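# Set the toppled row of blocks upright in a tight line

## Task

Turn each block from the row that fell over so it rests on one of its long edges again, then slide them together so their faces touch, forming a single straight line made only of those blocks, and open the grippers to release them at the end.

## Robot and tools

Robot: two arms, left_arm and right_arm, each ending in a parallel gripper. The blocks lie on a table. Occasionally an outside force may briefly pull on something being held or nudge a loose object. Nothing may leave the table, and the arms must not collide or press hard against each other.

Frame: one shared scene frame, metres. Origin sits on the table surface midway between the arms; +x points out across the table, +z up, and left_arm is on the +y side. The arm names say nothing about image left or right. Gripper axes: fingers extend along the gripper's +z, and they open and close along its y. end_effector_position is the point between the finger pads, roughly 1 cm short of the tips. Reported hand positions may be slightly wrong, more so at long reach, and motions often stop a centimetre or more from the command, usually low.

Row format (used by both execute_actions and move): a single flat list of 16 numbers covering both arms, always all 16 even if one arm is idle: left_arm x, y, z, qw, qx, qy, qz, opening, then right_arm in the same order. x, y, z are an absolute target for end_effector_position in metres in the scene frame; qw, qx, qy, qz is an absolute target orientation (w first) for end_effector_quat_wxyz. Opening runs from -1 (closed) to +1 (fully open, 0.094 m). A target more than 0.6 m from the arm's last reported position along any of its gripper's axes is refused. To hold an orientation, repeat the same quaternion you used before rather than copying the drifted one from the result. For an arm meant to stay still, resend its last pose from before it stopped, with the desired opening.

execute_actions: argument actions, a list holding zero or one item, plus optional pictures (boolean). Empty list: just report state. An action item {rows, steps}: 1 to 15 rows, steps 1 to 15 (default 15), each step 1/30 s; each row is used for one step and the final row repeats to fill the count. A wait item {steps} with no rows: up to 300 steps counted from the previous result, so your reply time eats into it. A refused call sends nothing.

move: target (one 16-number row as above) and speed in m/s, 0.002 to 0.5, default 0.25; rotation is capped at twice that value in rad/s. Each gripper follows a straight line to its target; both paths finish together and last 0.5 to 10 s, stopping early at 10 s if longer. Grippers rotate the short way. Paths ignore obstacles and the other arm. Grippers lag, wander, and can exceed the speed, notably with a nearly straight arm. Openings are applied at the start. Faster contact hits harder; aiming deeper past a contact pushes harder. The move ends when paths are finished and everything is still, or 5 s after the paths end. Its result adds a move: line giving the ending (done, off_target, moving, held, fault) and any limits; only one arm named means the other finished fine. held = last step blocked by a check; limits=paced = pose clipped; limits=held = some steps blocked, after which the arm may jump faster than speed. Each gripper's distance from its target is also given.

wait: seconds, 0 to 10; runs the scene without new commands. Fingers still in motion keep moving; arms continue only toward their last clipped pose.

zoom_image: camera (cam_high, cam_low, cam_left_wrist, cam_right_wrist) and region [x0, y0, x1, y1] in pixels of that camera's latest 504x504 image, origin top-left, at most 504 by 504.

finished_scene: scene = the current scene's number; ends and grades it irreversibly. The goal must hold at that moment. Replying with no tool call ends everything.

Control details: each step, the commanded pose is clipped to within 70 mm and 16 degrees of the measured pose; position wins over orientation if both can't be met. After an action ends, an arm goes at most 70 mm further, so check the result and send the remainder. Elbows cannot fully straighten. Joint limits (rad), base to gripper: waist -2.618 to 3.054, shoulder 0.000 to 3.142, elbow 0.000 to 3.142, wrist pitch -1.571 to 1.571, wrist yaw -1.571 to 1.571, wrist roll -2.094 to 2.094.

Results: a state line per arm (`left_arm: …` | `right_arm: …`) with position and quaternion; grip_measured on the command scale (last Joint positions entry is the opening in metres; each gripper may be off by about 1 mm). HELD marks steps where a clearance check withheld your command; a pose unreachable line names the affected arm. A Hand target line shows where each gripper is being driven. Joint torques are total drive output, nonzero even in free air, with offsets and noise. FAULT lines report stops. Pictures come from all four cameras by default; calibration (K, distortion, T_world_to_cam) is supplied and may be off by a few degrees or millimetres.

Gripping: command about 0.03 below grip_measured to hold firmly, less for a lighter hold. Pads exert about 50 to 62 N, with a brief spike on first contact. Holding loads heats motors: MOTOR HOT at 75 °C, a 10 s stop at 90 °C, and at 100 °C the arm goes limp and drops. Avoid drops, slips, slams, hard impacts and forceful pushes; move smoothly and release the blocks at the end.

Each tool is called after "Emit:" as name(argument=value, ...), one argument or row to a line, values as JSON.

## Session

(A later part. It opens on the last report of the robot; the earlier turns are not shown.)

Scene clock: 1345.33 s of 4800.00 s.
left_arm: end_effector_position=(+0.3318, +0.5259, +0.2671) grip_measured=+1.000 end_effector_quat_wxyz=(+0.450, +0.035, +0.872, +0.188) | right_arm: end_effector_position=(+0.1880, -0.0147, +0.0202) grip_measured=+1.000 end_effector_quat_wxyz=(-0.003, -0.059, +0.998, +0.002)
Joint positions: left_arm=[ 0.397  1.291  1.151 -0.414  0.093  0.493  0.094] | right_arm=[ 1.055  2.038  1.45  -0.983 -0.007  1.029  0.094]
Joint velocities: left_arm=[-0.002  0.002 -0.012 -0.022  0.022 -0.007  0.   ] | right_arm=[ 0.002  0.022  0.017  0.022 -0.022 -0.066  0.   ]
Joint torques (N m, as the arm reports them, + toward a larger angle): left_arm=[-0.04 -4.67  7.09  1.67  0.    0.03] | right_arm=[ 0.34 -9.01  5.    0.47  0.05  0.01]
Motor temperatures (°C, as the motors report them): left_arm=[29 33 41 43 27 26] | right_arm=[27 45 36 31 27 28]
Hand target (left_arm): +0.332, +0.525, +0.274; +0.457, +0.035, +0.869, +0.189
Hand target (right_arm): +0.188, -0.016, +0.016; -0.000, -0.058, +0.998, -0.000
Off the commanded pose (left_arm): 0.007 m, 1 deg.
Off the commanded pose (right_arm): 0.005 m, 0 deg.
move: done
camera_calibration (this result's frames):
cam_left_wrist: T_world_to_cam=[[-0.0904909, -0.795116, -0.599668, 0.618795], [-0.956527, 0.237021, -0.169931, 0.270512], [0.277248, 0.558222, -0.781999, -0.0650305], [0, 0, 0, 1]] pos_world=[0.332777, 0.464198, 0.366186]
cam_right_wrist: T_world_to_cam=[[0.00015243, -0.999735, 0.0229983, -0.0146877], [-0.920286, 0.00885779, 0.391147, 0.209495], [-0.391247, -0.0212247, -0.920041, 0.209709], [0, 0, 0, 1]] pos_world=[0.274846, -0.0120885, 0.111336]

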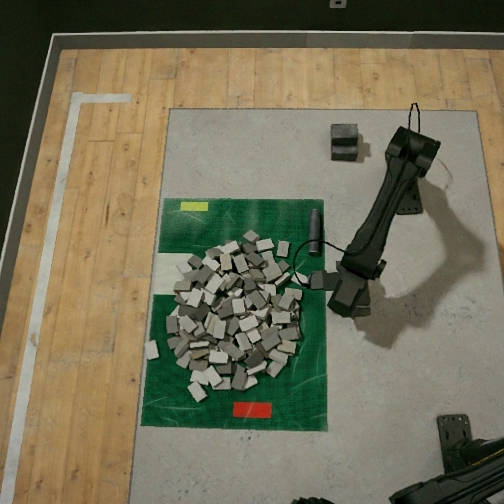

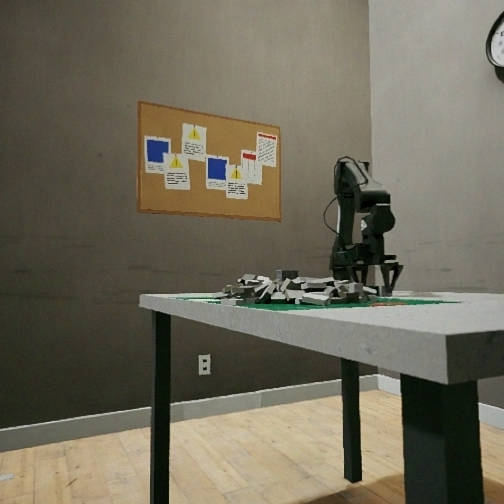

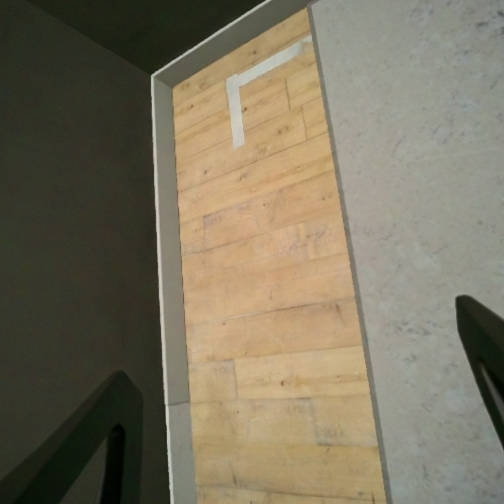

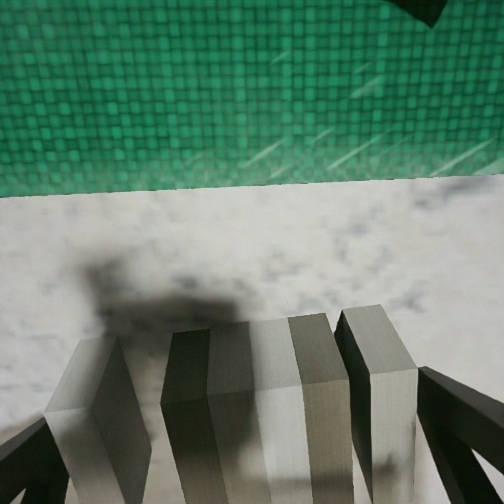

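Emit:
execute_actions(
  actions=[
    {"rows":[[0.332,0.525,0.274,0.457,0.035,0.869,0.189,1, 0.188,-0.015,0.018, 0,-0.0584,0.9983,0, 0.985],[0.332,0.525,0.274,0.457,0.035,0.869,0.189,1, 0.188,-0.015,0.018, 0,-0.0584,0.9983,0, 0.97],[0.332,0.525,0.274,0.457,0.035,0.869,0.189,1, 0.188,-0.015,0.018, 0,-0.0584,0.9983,0, 0.955],[0.332,0.525,0.274,0.457,0.035,0.869,0.189,1, 0.188,-0.015,0.018, 0,-0.0584,0.9983,0, 0.94],[0.332,0.525,0.274,0.457,0.035,0.869,0.189,1, 0.188,-0.015,0.018, 0,-0.0584,0.9983,0, 0.925],[0.332,0.525,0.274,0.457,0.035,0.869,0.189,1, 0.188,-0.015,0.018, 0,-0.0584,0.9983,0, 0.91],[0.332,0.525,0.274,0.457,0.035,0.869,0.189,1, 0.188,-0.015,0.018, 0,-0.0584,0.9983,0, 0.895],[0.332,0.525,0.274,0.457,0.035,0.869,0.189,1, 0.188,-0.015,0.018, 0,-0.0584,0.9983,0, 0.88],[0.332,0.525,0.274,0.457,0.035,0.869,0.189,1, 0.188,-0.015,0.018, 0,-0.0584,0.9983,0, 0.865],[0.332,0.525,0.274,0.457,0.035,0.869,0.189,1, 0.188,-0.015,0.018, 0,-0.0584,0.9983,0, 0.85],[0.332,0.525,0.274,0.457,0.035,0.869,0.189,1, 0.188,-0.015,0.018, 0,-0.0584,0.9983,0, 0.835],[0.332,0.525,0.274,0.457,0.035,0.869,0.189,1, 0.188,-0.015,0.018, 0,-0.0584,0.9983,0, 0.82],[0.332,0.525,0.274,0.457,0.035,0.869,0.189,1, 0.188,-0.015,0.018, 0,-0.0584,0.9983,0, 0.805],[0.332,0.525,0.274,0.457,0.035,0.869,0.189,1, 0.188,-0.015,0.018, 0,-0.0584,0.9983,0, 0.79],[0.332,0.525,0.274,0.457,0.035,0.869,0.189,1, 0.188,-0.015,0.018, 0,-0.0584,0.9983,0, 0.775]],"steps":15},
  ],
  pictures=false,
)

Emit:
execute_actions(
  actions=[
    {"rows":[[0.332,0.525,0.274,0.457,0.035,0.869,0.189,1, 0.188,-0.015,0.018, 0,-0.0584,0.9983,0, 0.76],[0.332,0.525,0.274,0.457,0.035,0.869,0.189,1, 0.188,-0.015,0.018, 0,-0.0584,0.9983,0, 0.745],[0.332,0.525,0.274,0.457,0.035,0.869,0.189,1, 0.188,-0.015,0.018, 0,-0.0584,0.9983,0, 0.73],[0.332,0.525,0.274,0.457,0.035,0.869,0.189,1, 0.188,-0.015,0.018, 0,-0.0584,0.9983,0, 0.715],[0.332,0.525,0.274,0.457,0.035,0.869,0.189,1, 0.188,-0.015,0.018, 0,-0.0584,0.9983,0, 0.70],[0.332,0.525,0.274,0.457,0.035,0.869,0.189,1, 0.188,-0.015,0.018, 0,-0.0584,0.9983,0, 0.685],[0.332,0.525,0.274,0.457,0.035,0.869,0.189,1, 0.188,-0.015,0.018, 0,-0.0584,0.9983,0, 0.67],[0.332,0.525,0.274,0.457,0.035,0.869,0.189,1, 0.188,-0.015,0.018, 0,-0.0584,0.9983,0, 0.655],[0.332,0.525,0.274,0.457,0.035,0.869,0.189,1, 0.188,-0.015,0.018, 0,-0.0584,0.9983,0, 0.64],[0.332,0.525,0.274,0.457,0.035,0.869,0.189,1, 0.188,-0.015,0.018, 0,-0.0584,0.9983,0, 0.625],[0.332,0.525,0.274,0.457,0.035,0.869,0.189,1, 0.188,-0.015,0.018, 0,-0.0584,0.9983,0, 0.61],[0.332,0.525,0.274,0.457,0.035,0.869,0.189,1, 0.188,-0.015,0.018, 0,-0.0584,0.9983,0, 0.595],[0.332,0.525,0.274,0.457,0.035,0.869,0.189,1, 0.188,-0.015,0.018, 0,-0.0584,0.9983,0, 0.58],[0.332,0.525,0.274,0.457,0.035,0.869,0.189,1, 0.188,-0.015,0.018, 0,-0.0584,0.9983,0, 0.565],[0.332,0.525,0.274,0.457,0.035,0.869,0.189,1, 0.188,-0.015,0.018, 0,-0.0584,0.9983,0, 0.55]],"steps":15},
  ],
)

Scene clock: 1360.97 s of 4800.00 s.
left_arm: end_effector_position=(+0.3318, +0.5259, +0.2671) grip_measured=+1.000 end_effector_quat_wxyz=(+0.450, +0.035, +0.872, +0.188) | right_arm: end_effector_position=(+0.1883, -0.0141, +0.0202) grip_measured=+0.784 end_effector_quat_wxyz=(-0.002, -0.059, +0.998, +0.003)
Joint positions: left_arm=[ 0.397  1.291  1.151 -0.414  0.093  0.493  0.094] | right_arm=[ 1.055  2.038  1.45  -0.98  -0.007  1.029  0.084]
Joint velocities: left_arm=[ 0.022 -0.002 -0.002 -0.007  0.022  0.007  0.   ] | right_arm=[-0.007 -0.017  0.002 -0.022  0.051 -0.081 -0.016]
Joint torques (N m, as the arm reports them, + toward a larger angle): left_arm=[-0.05 -4.7   7.09  1.68  0.01  0.03] | right_arm=[ 0.33 -9.12  5.73  0.35  0.07  0.03]
Motor temperatures (°C, as the motors report them): left_arm=[29 33 41 43 27 26] | right_arm=[27 45 36 31 27 28]
Hand target (left_arm): +0.332, +0.525, +0.274; +0.457, +0.035, +0.869, +0.189
Hand target (right_arm): +0.188, -0.015, +0.018; -0.000, -0.058, +0.998, +0.000
Off the commanded pose (left_arm): 0.007 m, 1 deg.
Off the commanded pose (right_arm): 0.002 m, 0 deg.
Steps of this call (steps 1 to 90: nothing new was sent; then 12.13 s passed at rest; steps 91 to 105: all 15 steps of this action). Readings (end_effector_position):
91: left_arm (+0.3318, +0.5259, +0.2671) | right_arm (+0.1883, -0.0141, +0.0202)
92: left_arm (+0.3318, +0.5259, +0.2671) | right_arm (+0.1883, -0.0141, +0.0202)
94: left_arm (+0.3318, +0.5259, +0.2671) | right_arm (+0.1883, -0.0141, +0.0202)
98: left_arm (+0.3318, +0.5259, +0.2671) | right_arm (+0.1883, -0.0141, +0.0202)
105: the state above

Scene clock: 1361.47 s of 4800.00 s.
left_arm: end_effector_position=(+0.3318, +0.5259, +0.2671) grip_measured=+1.000 end_effector_quat_wxyz=(+0.450, +0.035, +0.872, +0.188) | right_arm: end_effector_position=(+0.1884, -0.0141, +0.0202) grip_measured=+0.560 end_effector_quat_wxyz=(-0.002, -0.059, +0.998, +0.003)
Joint positions: left_arm=[ 0.397  1.291  1.151 -0.414  0.093  0.493  0.094] | right_arm=[ 1.055  2.038  1.45  -0.98  -0.007  1.029  0.073]
Joint velocities: left_arm=[ 0.002 -0.007 -0.017  0.007 -0.007 -0.051  0.   ] | right_arm=[ 0.002  0.012 -0.012 -0.022  0.037 -0.037 -0.017]
Joint torques (N m, as the arm reports them, + toward a larger angle): left_arm=[-0.07 -4.69  7.12  1.68  0.01  0.01] | right_arm=[ 0.35 -9.19  5.76  0.34  0.04  0.03]
Motor temperatures (°C, as the motors report them): left_arm=[29 33 41 43 27 26] | right_arm=[27 45 36 31 27 28]
Hand target (left_arm): +0.332, +0.525, +0.274; +0.457, +0.035, +0.869, +0.189
Hand target (right_arm): +0.188, -0.015, +0.018; +0.000, -0.058, +0.998, -0.000
Off the commanded pose (left_arm): 0.007 m, 1 deg.
Off the commanded pose (right_arm): 0.002 m, 0 deg.
Steps of this call (steps 1 to 15: all 15 steps of this action). Readings (end_effector_position):
1: left_arm (+0.3318, +0.5259, +0.2671) | right_arm (+0.1883, -0.0141, +0.0202)
2: left_arm (+0.3318, +0.5259, +0.2671) | right_arm (+0.1883, -0.0141, +0.0202)
4: left_arm (+0.3318, +0.5259, +0.2671) | right_arm (+0.1884, -0.0141, +0.0202)
8: left_arm (+0.3318, +0.5259, +0.2671) | right_arm (+0.1884, -0.0141, +0.0202)
15: the state above
camera_calibration (this result's frames):
cam_left_wrist: T_world_to_cam=[[-0.0904909, -0.795116, -0.599668, 0.618795], [-0.956527, 0.237021, -0.169931, 0.270512], [0.277248, 0.558222, -0.781999, -0.0650305], [0, 0, 0, 1]] pos_world=[0.332777, 0.464198, 0.366186]
cam_right_wrist: T_world_to_cam=[[0.000119979, -0.999785, 0.020723, -0.0140597], [-0.920851, 0.00796975, 0.389833, 0.209919], [-0.389914, -0.0191296, -0.920652, 0.209644], [0, 0, 0, 1]] pos_world=[0.27505, -0.0117193, 0.111467]

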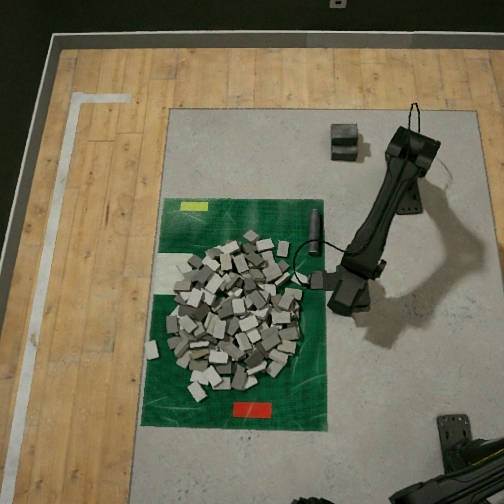

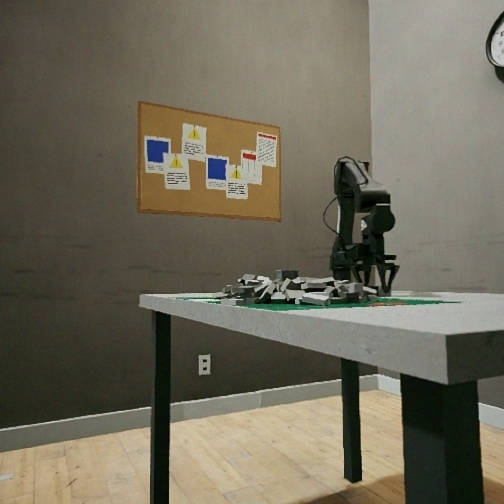

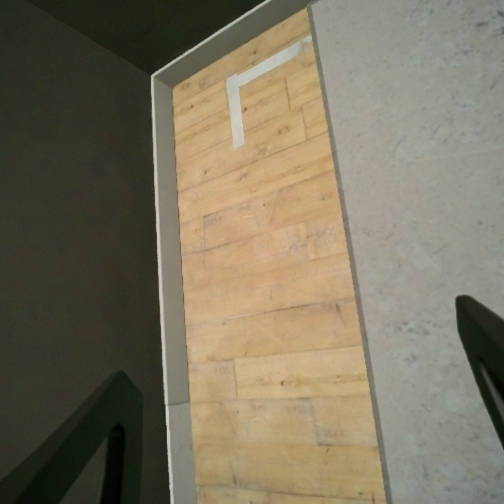

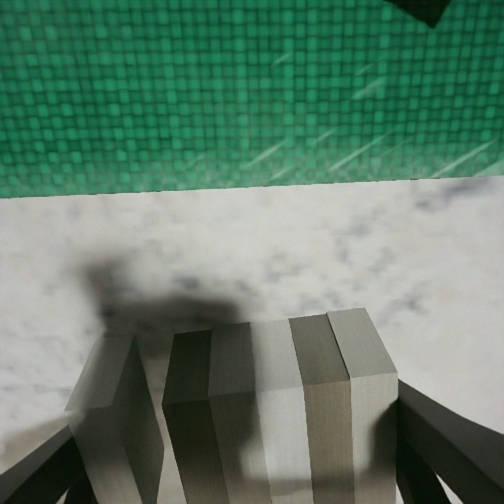

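Emit:
execute_actions(
  actions=[
    {"rows":[[0.332,0.525,0.274,0.457,0.035,0.869,0.189,1, 0.188,-0.015,0.018, 0,-0.0584,0.9983,0, 0.535],[0.332,0.525,0.274,0.457,0.035,0.869,0.189,1, 0.188,-0.015,0.018, 0,-0.0584,0.9983,0, 0.52],[0.332,0.525,0.274,0.457,0.035,0.869,0.189,1, 0.188,-0.015,0.018, 0,-0.0584,0.9983,0, 0.505],[0.332,0.525,0.274,0.457,0.035,0.869,0.189,1, 0.188,-0.015,0.018, 0,-0.0584,0.9983,0, 0.49],[0.332,0.525,0.274,0.457,0.035,0.869,0.189,1, 0.188,-0.015,0.018, 0,-0.0584,0.9983,0, 0.475],[0.332,0.525,0.274,0.457,0.035,0.869,0.189,1, 0.188,-0.015,0.018, 0,-0.0584,0.9983,0, 0.46],[0.332,0.525,0.274,0.457,0.035,0.869,0.189,1, 0.188,-0.015,0.018, 0,-0.0584,0.9983,0, 0.445],[0.332,0.525,0.274,0.457,0.035,0.869,0.189,1, 0.188,-0.015,0.018, 0,-0.0584,0.9983,0, 0.43],[0.332,0.525,0.274,0.457,0.035,0.869,0.189,1, 0.188,-0.015,0.018, 0,-0.0584,0.9983,0, 0.415],[0.332,0.525,0.274,0.457,0.035,0.869,0.189,1, 0.188,-0.015,0.018, 0,-0.0584,0.9983,0, 0.40],[0.332,0.525,0.274,0.457,0.035,0.869,0.189,1, 0.188,-0.015,0.018, 0,-0.0584,0.9983,0, 0.39],[0.332,0.525,0.274,0.457,0.035,0.869,0.189,1, 0.188,-0.015,0.018, 0,-0.0584,0.9983,0, 0.38],[0.332,0.525,0.274,0.457,0.035,0.869,0.189,1, 0.188,-0.015,0.018, 0,-0.0584,0.9983,0, 0.37],[0.332,0.525,0.274,0.457,0.035,0.869,0.189,1, 0.188,-0.015,0.018, 0,-0.0584,0.9983,0, 0.36],[0.332,0.525,0.274,0.457,0.035,0.869,0.189,1, 0.188,-0.015,0.018, 0,-0.0584,0.9983,0, 0.35]],"steps":15},
  ],
  pictures=false,
)

Emit:
wait(
  seconds=0.3,
)

Scene clock: 1369.57 s of 4800.00 s.
left_arm: end_effector_position=(+0.3318, +0.5259, +0.2671) grip_measured=+1.000 end_effector_quat_wxyz=(+0.450, +0.035, +0.872, +0.188) | right_arm: end_effector_position=(+0.1887, -0.0149, +0.0202) grip_measured=+0.357 end_effector_quat_wxyz=(-0.001, -0.059, +0.998, +0.001)
Joint positions: left_arm=[ 0.397  1.291  1.151 -0.414  0.093  0.493  0.094] | right_arm=[ 1.055  2.038  1.45  -0.982 -0.003  1.029  0.064]
Joint velocities: left_arm=[-0.007  0.017  0.002 -0.051  0.037  0.007  0.   ] | right_arm=[-0.007  0.002 -0.002 -0.007  0.022  0.051 -0.01 ]
Joint torques (N m, as the arm reports them, + toward a larger angle): left_arm=[-0.05 -4.7   7.12  1.67  0.    0.02] | right_arm=[ 0.3  -9.18  5.77  0.37  0.06  0.02]
Motor temperatures (°C, as the motors report them): left_arm=[29 33 41 43 27 26] | right_arm=[27 45 36 31 27 28]
Hand target (left_arm): +0.332, +0.525, +0.274; +0.457, +0.035, +0.869, +0.189
Hand target (right_arm): +0.188, -0.015, +0.018; -0.000, -0.058, +0.998, -0.000
Off the commanded pose (left_arm): 0.007 m, 1 deg.
Off the commanded pose (right_arm): 0.002 m, 0 deg.
Steps of this call (steps 1 to 90: nothing new was sent; then 4.60 s passed at rest; steps 91 to 105: all 15 steps of this action). Readings (end_effector_position):
91: left_arm (+0.3318, +0.5259, +0.2671) | right_arm (+0.1885, -0.0142, +0.0202)
92: left_arm (+0.3318, +0.5259, +0.2671) | right_arm (+0.1884, -0.0143, +0.0202)
94: left_arm (+0.3318, +0.5259, +0.2671) | right_arm (+0.1885, -0.0145, +0.0202)
98: left_arm (+0.3318, +0.5259, +0.2671) | right_arm (+0.1886, -0.0147, +0.0202)
105: the state above

Scene clock: 1369.87 s of 4800.00 s.
left_arm: end_effector_position=(+0.3318, +0.5259, +0.2671) grip_measured=+1.000 end_effector_quat_wxyz=(+0.450, +0.035, +0.872, +0.188) | right_arm: end_effector_position=(+0.1887, -0.0149, +0.0202) grip_measured=+0.352 end_effector_quat_wxyz=(-0.001, -0.059, +0.998, +0.001)
Joint positions: left_arm=[ 0.397  1.291  1.151 -0.414  0.093  0.493  0.094] | right_arm=[ 1.055  2.038  1.45  -0.982 -0.003  1.029  0.064]
Joint velocities: left_arm=[-0.022 -0.012  0.007  0.051 -0.007 -0.066  0.   ] | right_arm=[-0.007  0.007 -0.002  0.007  0.022  0.051  0.001]
Joint torques (N m, as the arm reports them, + toward a larger angle): left_arm=[-0.09 -4.66  7.1   1.69 -0.01  0.01] | right_arm=[ 0.29 -9.11  5.66  0.36  0.04  0.01]
Motor temperatures (°C, as the motors report them): left_arm=[29 33 41 43 27 26] | right_arm=[27 45 36 31 27 28]
Hand target (left_arm): +0.332, +0.525, +0.274; +0.457, +0.035, +0.869, +0.189
Hand target (right_arm): +0.188, -0.015, +0.018; -0.000, -0.058, +0.998, -0.000
Off the commanded pose (left_arm): 0.007 m, 1 deg.
Off the commanded pose (right_arm): 0.002 m, 0 deg.
Steps of this call (steps 1 to 9: nothing new was sent). Readings (end_effector_position):
1: left_arm (+0.3318, +0.5259, +0.2671) | right_arm (+0.1887, -0.0149, +0.0202)
2: left_arm (+0.3318, +0.5259, +0.2671) | right_arm (+0.1887, -0.0149, +0.0202)
4: left_arm (+0.3318, +0.5259, +0.2671) | right_arm (+0.1887, -0.0149, +0.0202)
8: left_arm (+0.3318, +0.5259, +0.2671) | right_arm (+0.1887, -0.0149, +0.0202)
9: the state above
camera_calibration (this result's frames):
cam_left_wrist: T_world_to_cam=[[-0.0904909, -0.795116, -0.599668, 0.618795], [-0.956527, 0.237021, -0.169931, 0.270512], [0.277248, 0.558222, -0.781999, -0.0650305], [0, 0, 0, 1]] pos_world=[0.332777, 0.464198, 0.366186]
cam_right_wrist: T_world_to_cam=[[0.0000629811, -0.999707, 0.0242223, -0.0148888], [-0.921701, 0.00933785, 0.387789, 0.210447], [-0.387902, -0.0223502, -0.92143, 0.20934], [0, 0, 0, 1]] pos_world=[0.275173, -0.0121707, 0.111644]

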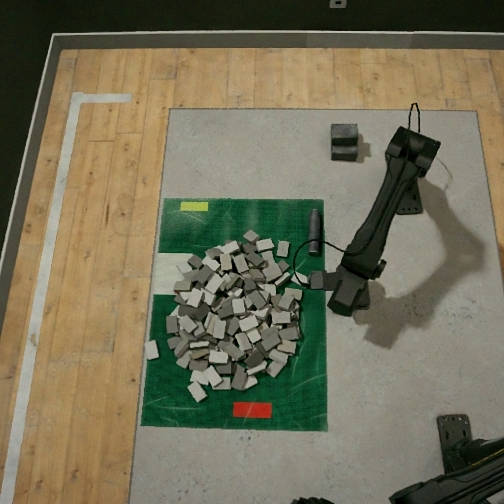

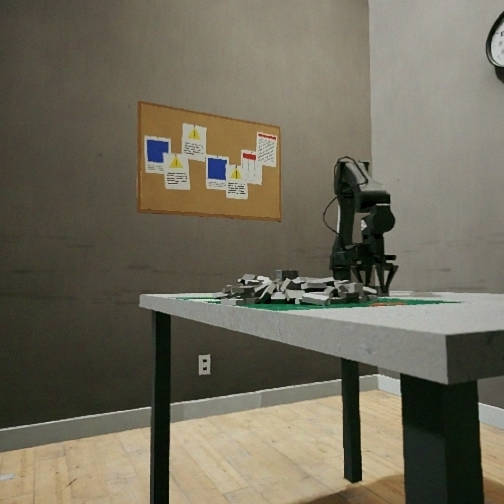

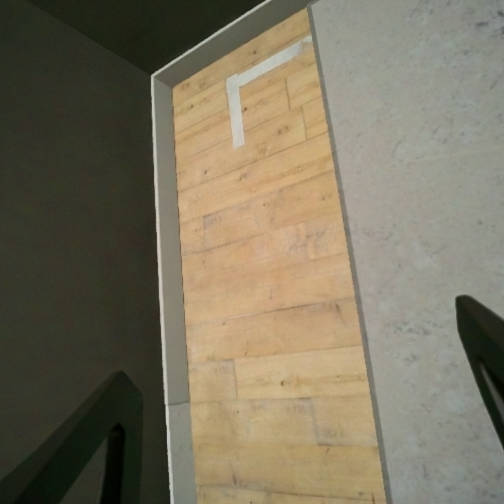

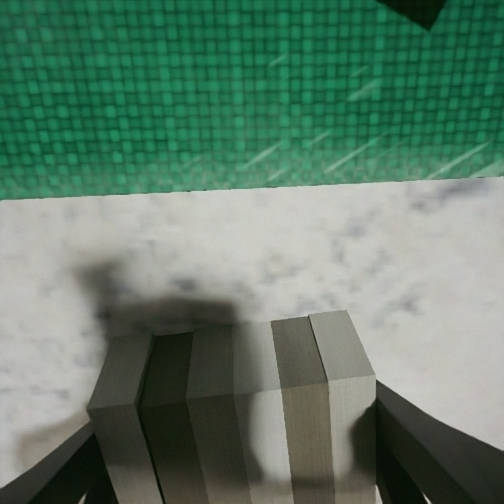

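Emit:
execute_actions(
  actions=[
    {"rows":[[0.332,0.525,0.274,0.457,0.035,0.869,0.189,1, 0.188,-0.015,0.018, 0,-0.0584,0.9983,0, 0.345],[0.332,0.525,0.274,0.457,0.035,0.869,0.189,1, 0.188,-0.015,0.018, 0,-0.0584,0.9983,0, 0.34],[0.332,0.525,0.274,0.457,0.035,0.869,0.189,1, 0.188,-0.015,0.018, 0,-0.0584,0.9983,0, 0.335],[0.332,0.525,0.274,0.457,0.035,0.869,0.189,1, 0.188,-0.015,0.018, 0,-0.0584,0.9983,0, 0.33],[0.332,0.525,0.274,0.457,0.035,0.869,0.189,1, 0.188,-0.015,0.018, 0,-0.0584,0.9983,0, 0.325],[0.332,0.525,0.274,0.457,0.035,0.869,0.189,1, 0.188,-0.015,0.018, 0,-0.0584,0.9983,0, 0.32],[0.332,0.525,0.274,0.457,0.035,0.869,0.189,1, 0.188,-0.015,0.018, 0,-0.0584,0.9983,0, 0.315],[0.332,0.525,0.274,0.457,0.035,0.869,0.189,1, 0.188,-0.015,0.018, 0,-0.0584,0.9983,0, 0.31]],"steps":15},
  ],
  pictures=false,
)

Scene clock: 1376.10 s of 4800.00 s.
left_arm: end_effector_position=(+0.3318, +0.5259, +0.2671) grip_measured=+1.000 end_effector_quat_wxyz=(+0.450, +0.035, +0.872, +0.188) | right_arm: end_effector_position=(+0.1887, -0.0149, +0.0202) grip_measured=+0.321 end_effector_quat_wxyz=(-0.001, -0.059, +0.998, +0.001)
Joint positions: left_arm=[ 0.397  1.291  1.151 -0.414  0.093  0.493  0.094] | right_arm=[ 1.055  2.038  1.45  -0.982 -0.003  1.029  0.062]
Joint velocities: left_arm=[-0.007 -0.007  0.007  0.037 -0.095  0.022  0.   ] | right_arm=[-0.002 -0.007  0.002  0.022 -0.066  0.007  0.002]
Joint torques (N m, as the arm reports them, + toward a larger angle): left_arm=[ 0.01 -4.67  7.08  1.68  0.02  0.03] | right_arm=[ 0.32 -9.18  5.75  0.34  0.04  0.02]
Motor temperatures (°C, as the motors report them): left_arm=[29 33 41 43 27 26] | right_arm=[27 45 36 31 27 28]
Hand target (left_arm): +0.332, +0.525, +0.274; +0.457, +0.035, +0.869, +0.189
Hand target (right_arm): +0.188, -0.015, +0.018; -0.000, -0.058, +0.998, +0.000
Off the commanded pose (left_arm): 0.007 m, 1 deg.
Off the commanded pose (right_arm): 0.002 m, 0 deg.
Steps of this call (steps 1 to 90: nothing new was sent; then 2.73 s passed at rest; steps 91 to 105: all 15 steps of this action). Readings (end_effector_position):
91: left_arm (+0.3318, +0.5259, +0.2671) | right_arm (+0.1887, -0.0149, +0.0202)
92: left_arm (+0.3318, +0.5259, +0.2671) | right_arm (+0.1887, -0.0149, +0.0202)
94: left_arm (+0.3318, +0.5259, +0.2671) | right_arm (+0.1887, -0.0149, +0.0202)
98: left_arm (+0.3318, +0.5259, +0.2671) | right_arm (+0.1887, -0.0149, +0.0202)
105: the state above

Emit:
execute_actions(
  actions=[
    {"rows":[[0.332,0.525,0.274,0.457,0.035,0.869,0.189,1, 0.188,-0.015,0.019, 0,-0.0584,0.9983,0, 0.32],[0.332,0.525,0.274,0.457,0.035,0.869,0.189,1, 0.188,-0.015,0.019, 0,-0.0584,0.9983,0, 0.325],[0.332,0.525,0.274,0.457,0.035,0.869,0.189,1, 0.188,-0.015,0.019, 0,-0.0584,0.9983,0, 0.33],[0.332,0.525,0.274,0.457,0.035,0.869,0.189,1, 0.188,-0.015,0.019, 0,-0.0584,0.9983,0, 0.34],[0.332,0.525,0.274,0.457,0.035,0.869,0.189,1, 0.188,-0.015,0.019, 0,-0.0584,0.9983,0, 0.35],[0.332,0.525,0.274,0.457,0.035,0.869,0.189,1, 0.188,-0.015,0.019, 0,-0.0584,0.9983,0, 0.37],[0.332,0.525,0.274,0.457,0.035,0.869,0.189,1, 0.188,-0.015,0.019, 0,-0.0584,0.9983,0, 0.40],[0.332,0.525,0.274,0.457,0.035,0.869,0.189,1, 0.188,-0.015,0.019, 0,-0.0584,0.9983,0, 0.44],[0.332,0.525,0.274,0.457,0.035,0.869,0.189,1, 0.188,-0.015,0.019, 0,-0.0584,0.9983,0, 0.49],[0.332,0.525,0.274,0.457,0.035,0.869,0.189,1, 0.188,-0.015,0.019, 0,-0.0584,0.9983,0, 0.55],[0.332,0.525,0.274,0.457,0.035,0.869,0.189,1, 0.188,-0.015,0.019, 0,-0.0584,0.9983,0, 0.62],[0.332,0.525,0.274,0.457,0.035,0.869,0.189,1, 0.188,-0.015,0.019, 0,-0.0584,0.9983,0, 0.70],[0.332,0.525,0.274,0.457,0.035,0.869,0.189,1, 0.188,-0.015,0.019, 0,-0.0584,0.9983,0, 0.78],[0.332,0.525,0.274,0.457,0.035,0.869,0.189,1, 0.188,-0.015,0.019, 0,-0.0584,0.9983,0, 0.85]],"steps":15},
  ],
  pictures=false,
)

Emit:
move(
  target=[0.332,0.525,0.274,0.457,0.035,0.869,0.189,1, 0.188,-0.015,0.090, 0,-0.0584,0.9983,0, 0.85],
  speed=0.06,
)

Scene clock: 1382.80 s of 4800.00 s.
left_arm: end_effector_position=(+0.3318, +0.5259, +0.2671) grip_measured=+1.000 end_effector_quat_wxyz=(+0.450, +0.035, +0.872, +0.188) | right_arm: end_effector_position=(+0.1887, -0.0149, +0.0202) grip_measured=+0.839 end_effector_quat_wxyz=(-0.001, -0.059, +0.998, +0.001)
Joint positions: left_arm=[ 0.397  1.291  1.151 -0.414  0.093  0.493  0.094] | right_arm=[ 1.055  2.038  1.45  -0.982 -0.003  1.029  0.086]
Joint velocities: left_arm=[-0.007  0.002  0.002  0.037  0.007 -0.066  0.   ] | right_arm=[-0.002 -0.002  0.002 -0.007 -0.007  0.022  0.018]
Joint torques (N m, as the arm reports them, + toward a larger angle): left_arm=[-0.08 -4.66  7.06  1.7   0.    0.03] | right_arm=[ 0.24 -9.33  5.81  0.34  0.03  0.04]
Motor temperatures (°C, as the motors report them): left_arm=[29 33 41 43 27 26] | right_arm=[27 45 36 31 27 28]
Hand target (left_arm): +0.332, +0.525, +0.274; +0.457, +0.035, +0.869, +0.189
Hand target (right_arm): +0.188, -0.015, +0.019; -0.000, -0.058, +0.998, +0.000
Off the commanded pose (left_arm): 0.007 m, 1 deg.
Off the commanded pose (right_arm): 0.001 m, 0 deg.
Steps of this call (steps 1 to 90: nothing new was sent; then 3.20 s passed at rest; steps 91 to 105: all 15 steps of this action). Readings (end_effector_position):
91: left_arm (+0.3318, +0.5259, +0.2671) | right_arm (+0.1887, -0.0149, +0.0202)
92: left_arm (+0.3318, +0.5259, +0.2671) | right_arm (+0.1887, -0.0149, +0.0202)
94: left_arm (+0.3318, +0.5259, +0.2671) | right_arm (+0.1887, -0.0149, +0.0202)
98: left_arm (+0.3318, +0.5259, +0.2671) | right_arm (+0.1887, -0.0149, +0.0202)
105: the state above

Scene clock: 1384.70 s of 4800.00 s.
left_arm: end_effector_position=(+0.3318, +0.5259, +0.2671) grip_measured=+1.000 end_effector_quat_wxyz=(+0.450, +0.035, +0.872, +0.188) | right_arm: end_effector_position=(+0.1858, -0.0213, +0.0711) grip_measured=+0.848 end_effector_quat_wxyz=(-0.012, -0.058, +0.998, -0.019)
Joint positions: left_arm=[ 0.397  1.291  1.151 -0.414  0.093  0.493  0.094] | right_arm=[ 1.055  2.005  1.611 -1.221 -0.003  1.029  0.087]
Joint velocities: left_arm=[-0.002 -0.002  0.007 -0.007 -0.007 -0.051  0.   ] | right_arm=[ 0.017 -0.012  0.012  0.007  0.081 -0.022 -0.   ]
Joint torques (N m, as the arm reports them, + toward a larger angle): left_arm=[-0.09 -4.67  7.16  1.67  0.01  0.03] | right_arm=[  0.36 -11.51   9.06   0.02   0.05   0.03]
Motor temperatures (°C, as the motors report them): left_arm=[29 33 41 43 27 26] | right_arm=[27 45 36 31 27 28]
Hand target (left_arm): +0.332, +0.525, +0.274; +0.457, +0.035, +0.869, +0.189
Hand target (right_arm): +0.188, -0.015, +0.090; -0.000, -0.058, +0.998, +0.000
Off the commanded pose (left_arm): 0.007 m, 1 deg.
Off the commanded pose (right_arm): 0.020 m, 3 deg.
move: off_target (right_arm)
camera_calibration (this result's frames):
cam_left_wrist: T_world_to_cam=[[-0.0904909, -0.795116, -0.599668, 0.618795], [-0.956527, 0.237021, -0.169931, 0.270512], [0.277248, 0.558222, -0.781999, -0.0650305], [0, 0, 0, 1]] pos_world=[0.332777, 0.464198, 0.366186]
cam_right_wrist: T_world_to_cam=[[0.000923114, -0.997804, 0.0662278, -0.0256528], [-0.914166, 0.0260026, 0.404504, 0.185839], [-0.405338, -0.0609166, -0.912135, 0.256771], [0, 0, 0, 1]] pos_world=[0.27399, -0.0147872, 0.160736]

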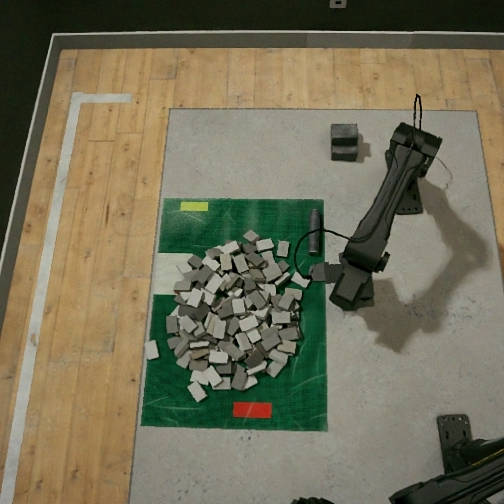

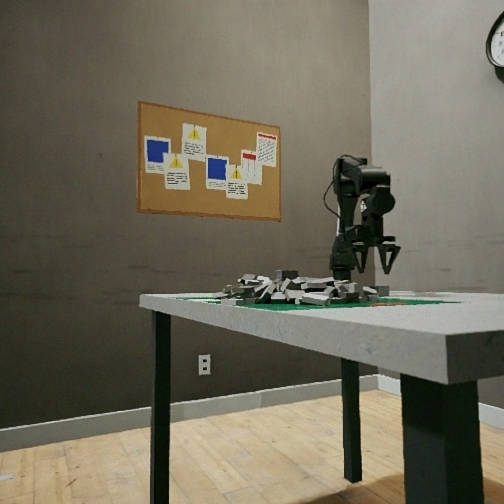

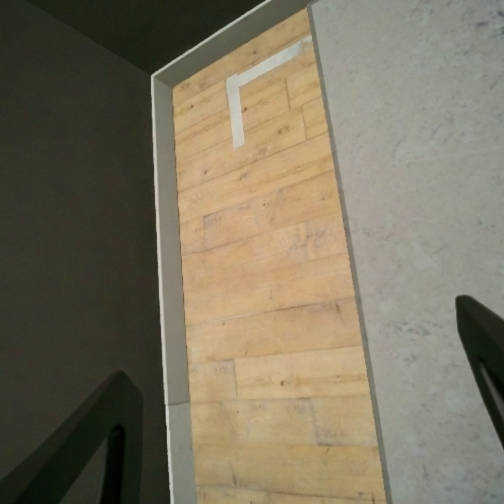

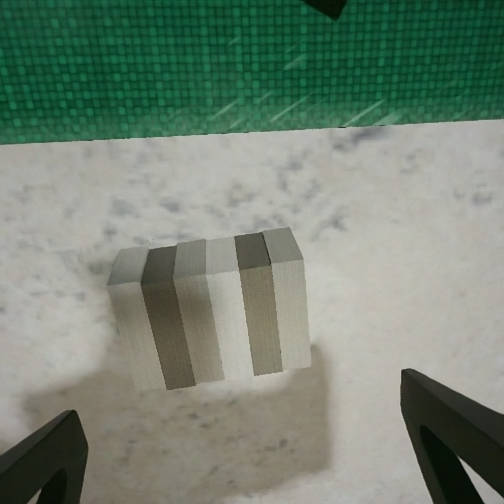

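All six look upright and flush. Let me zoom in to check the end alignment.

Emit:
zoom_image(
  camera="cam_right_wrist",
  region=[90, 210, 330, 410],
)

Region (90, 210, 330, 410) of cam_right_wrist's 504x504 image, scaled by 2.100, with more detail than that image has.

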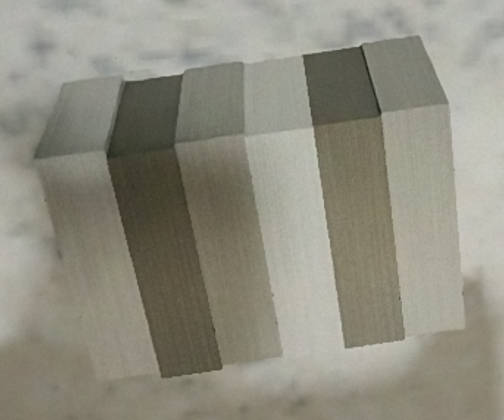

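Emit:
finished_scene(
  scene=2,
)

The scene is finished: the task was done.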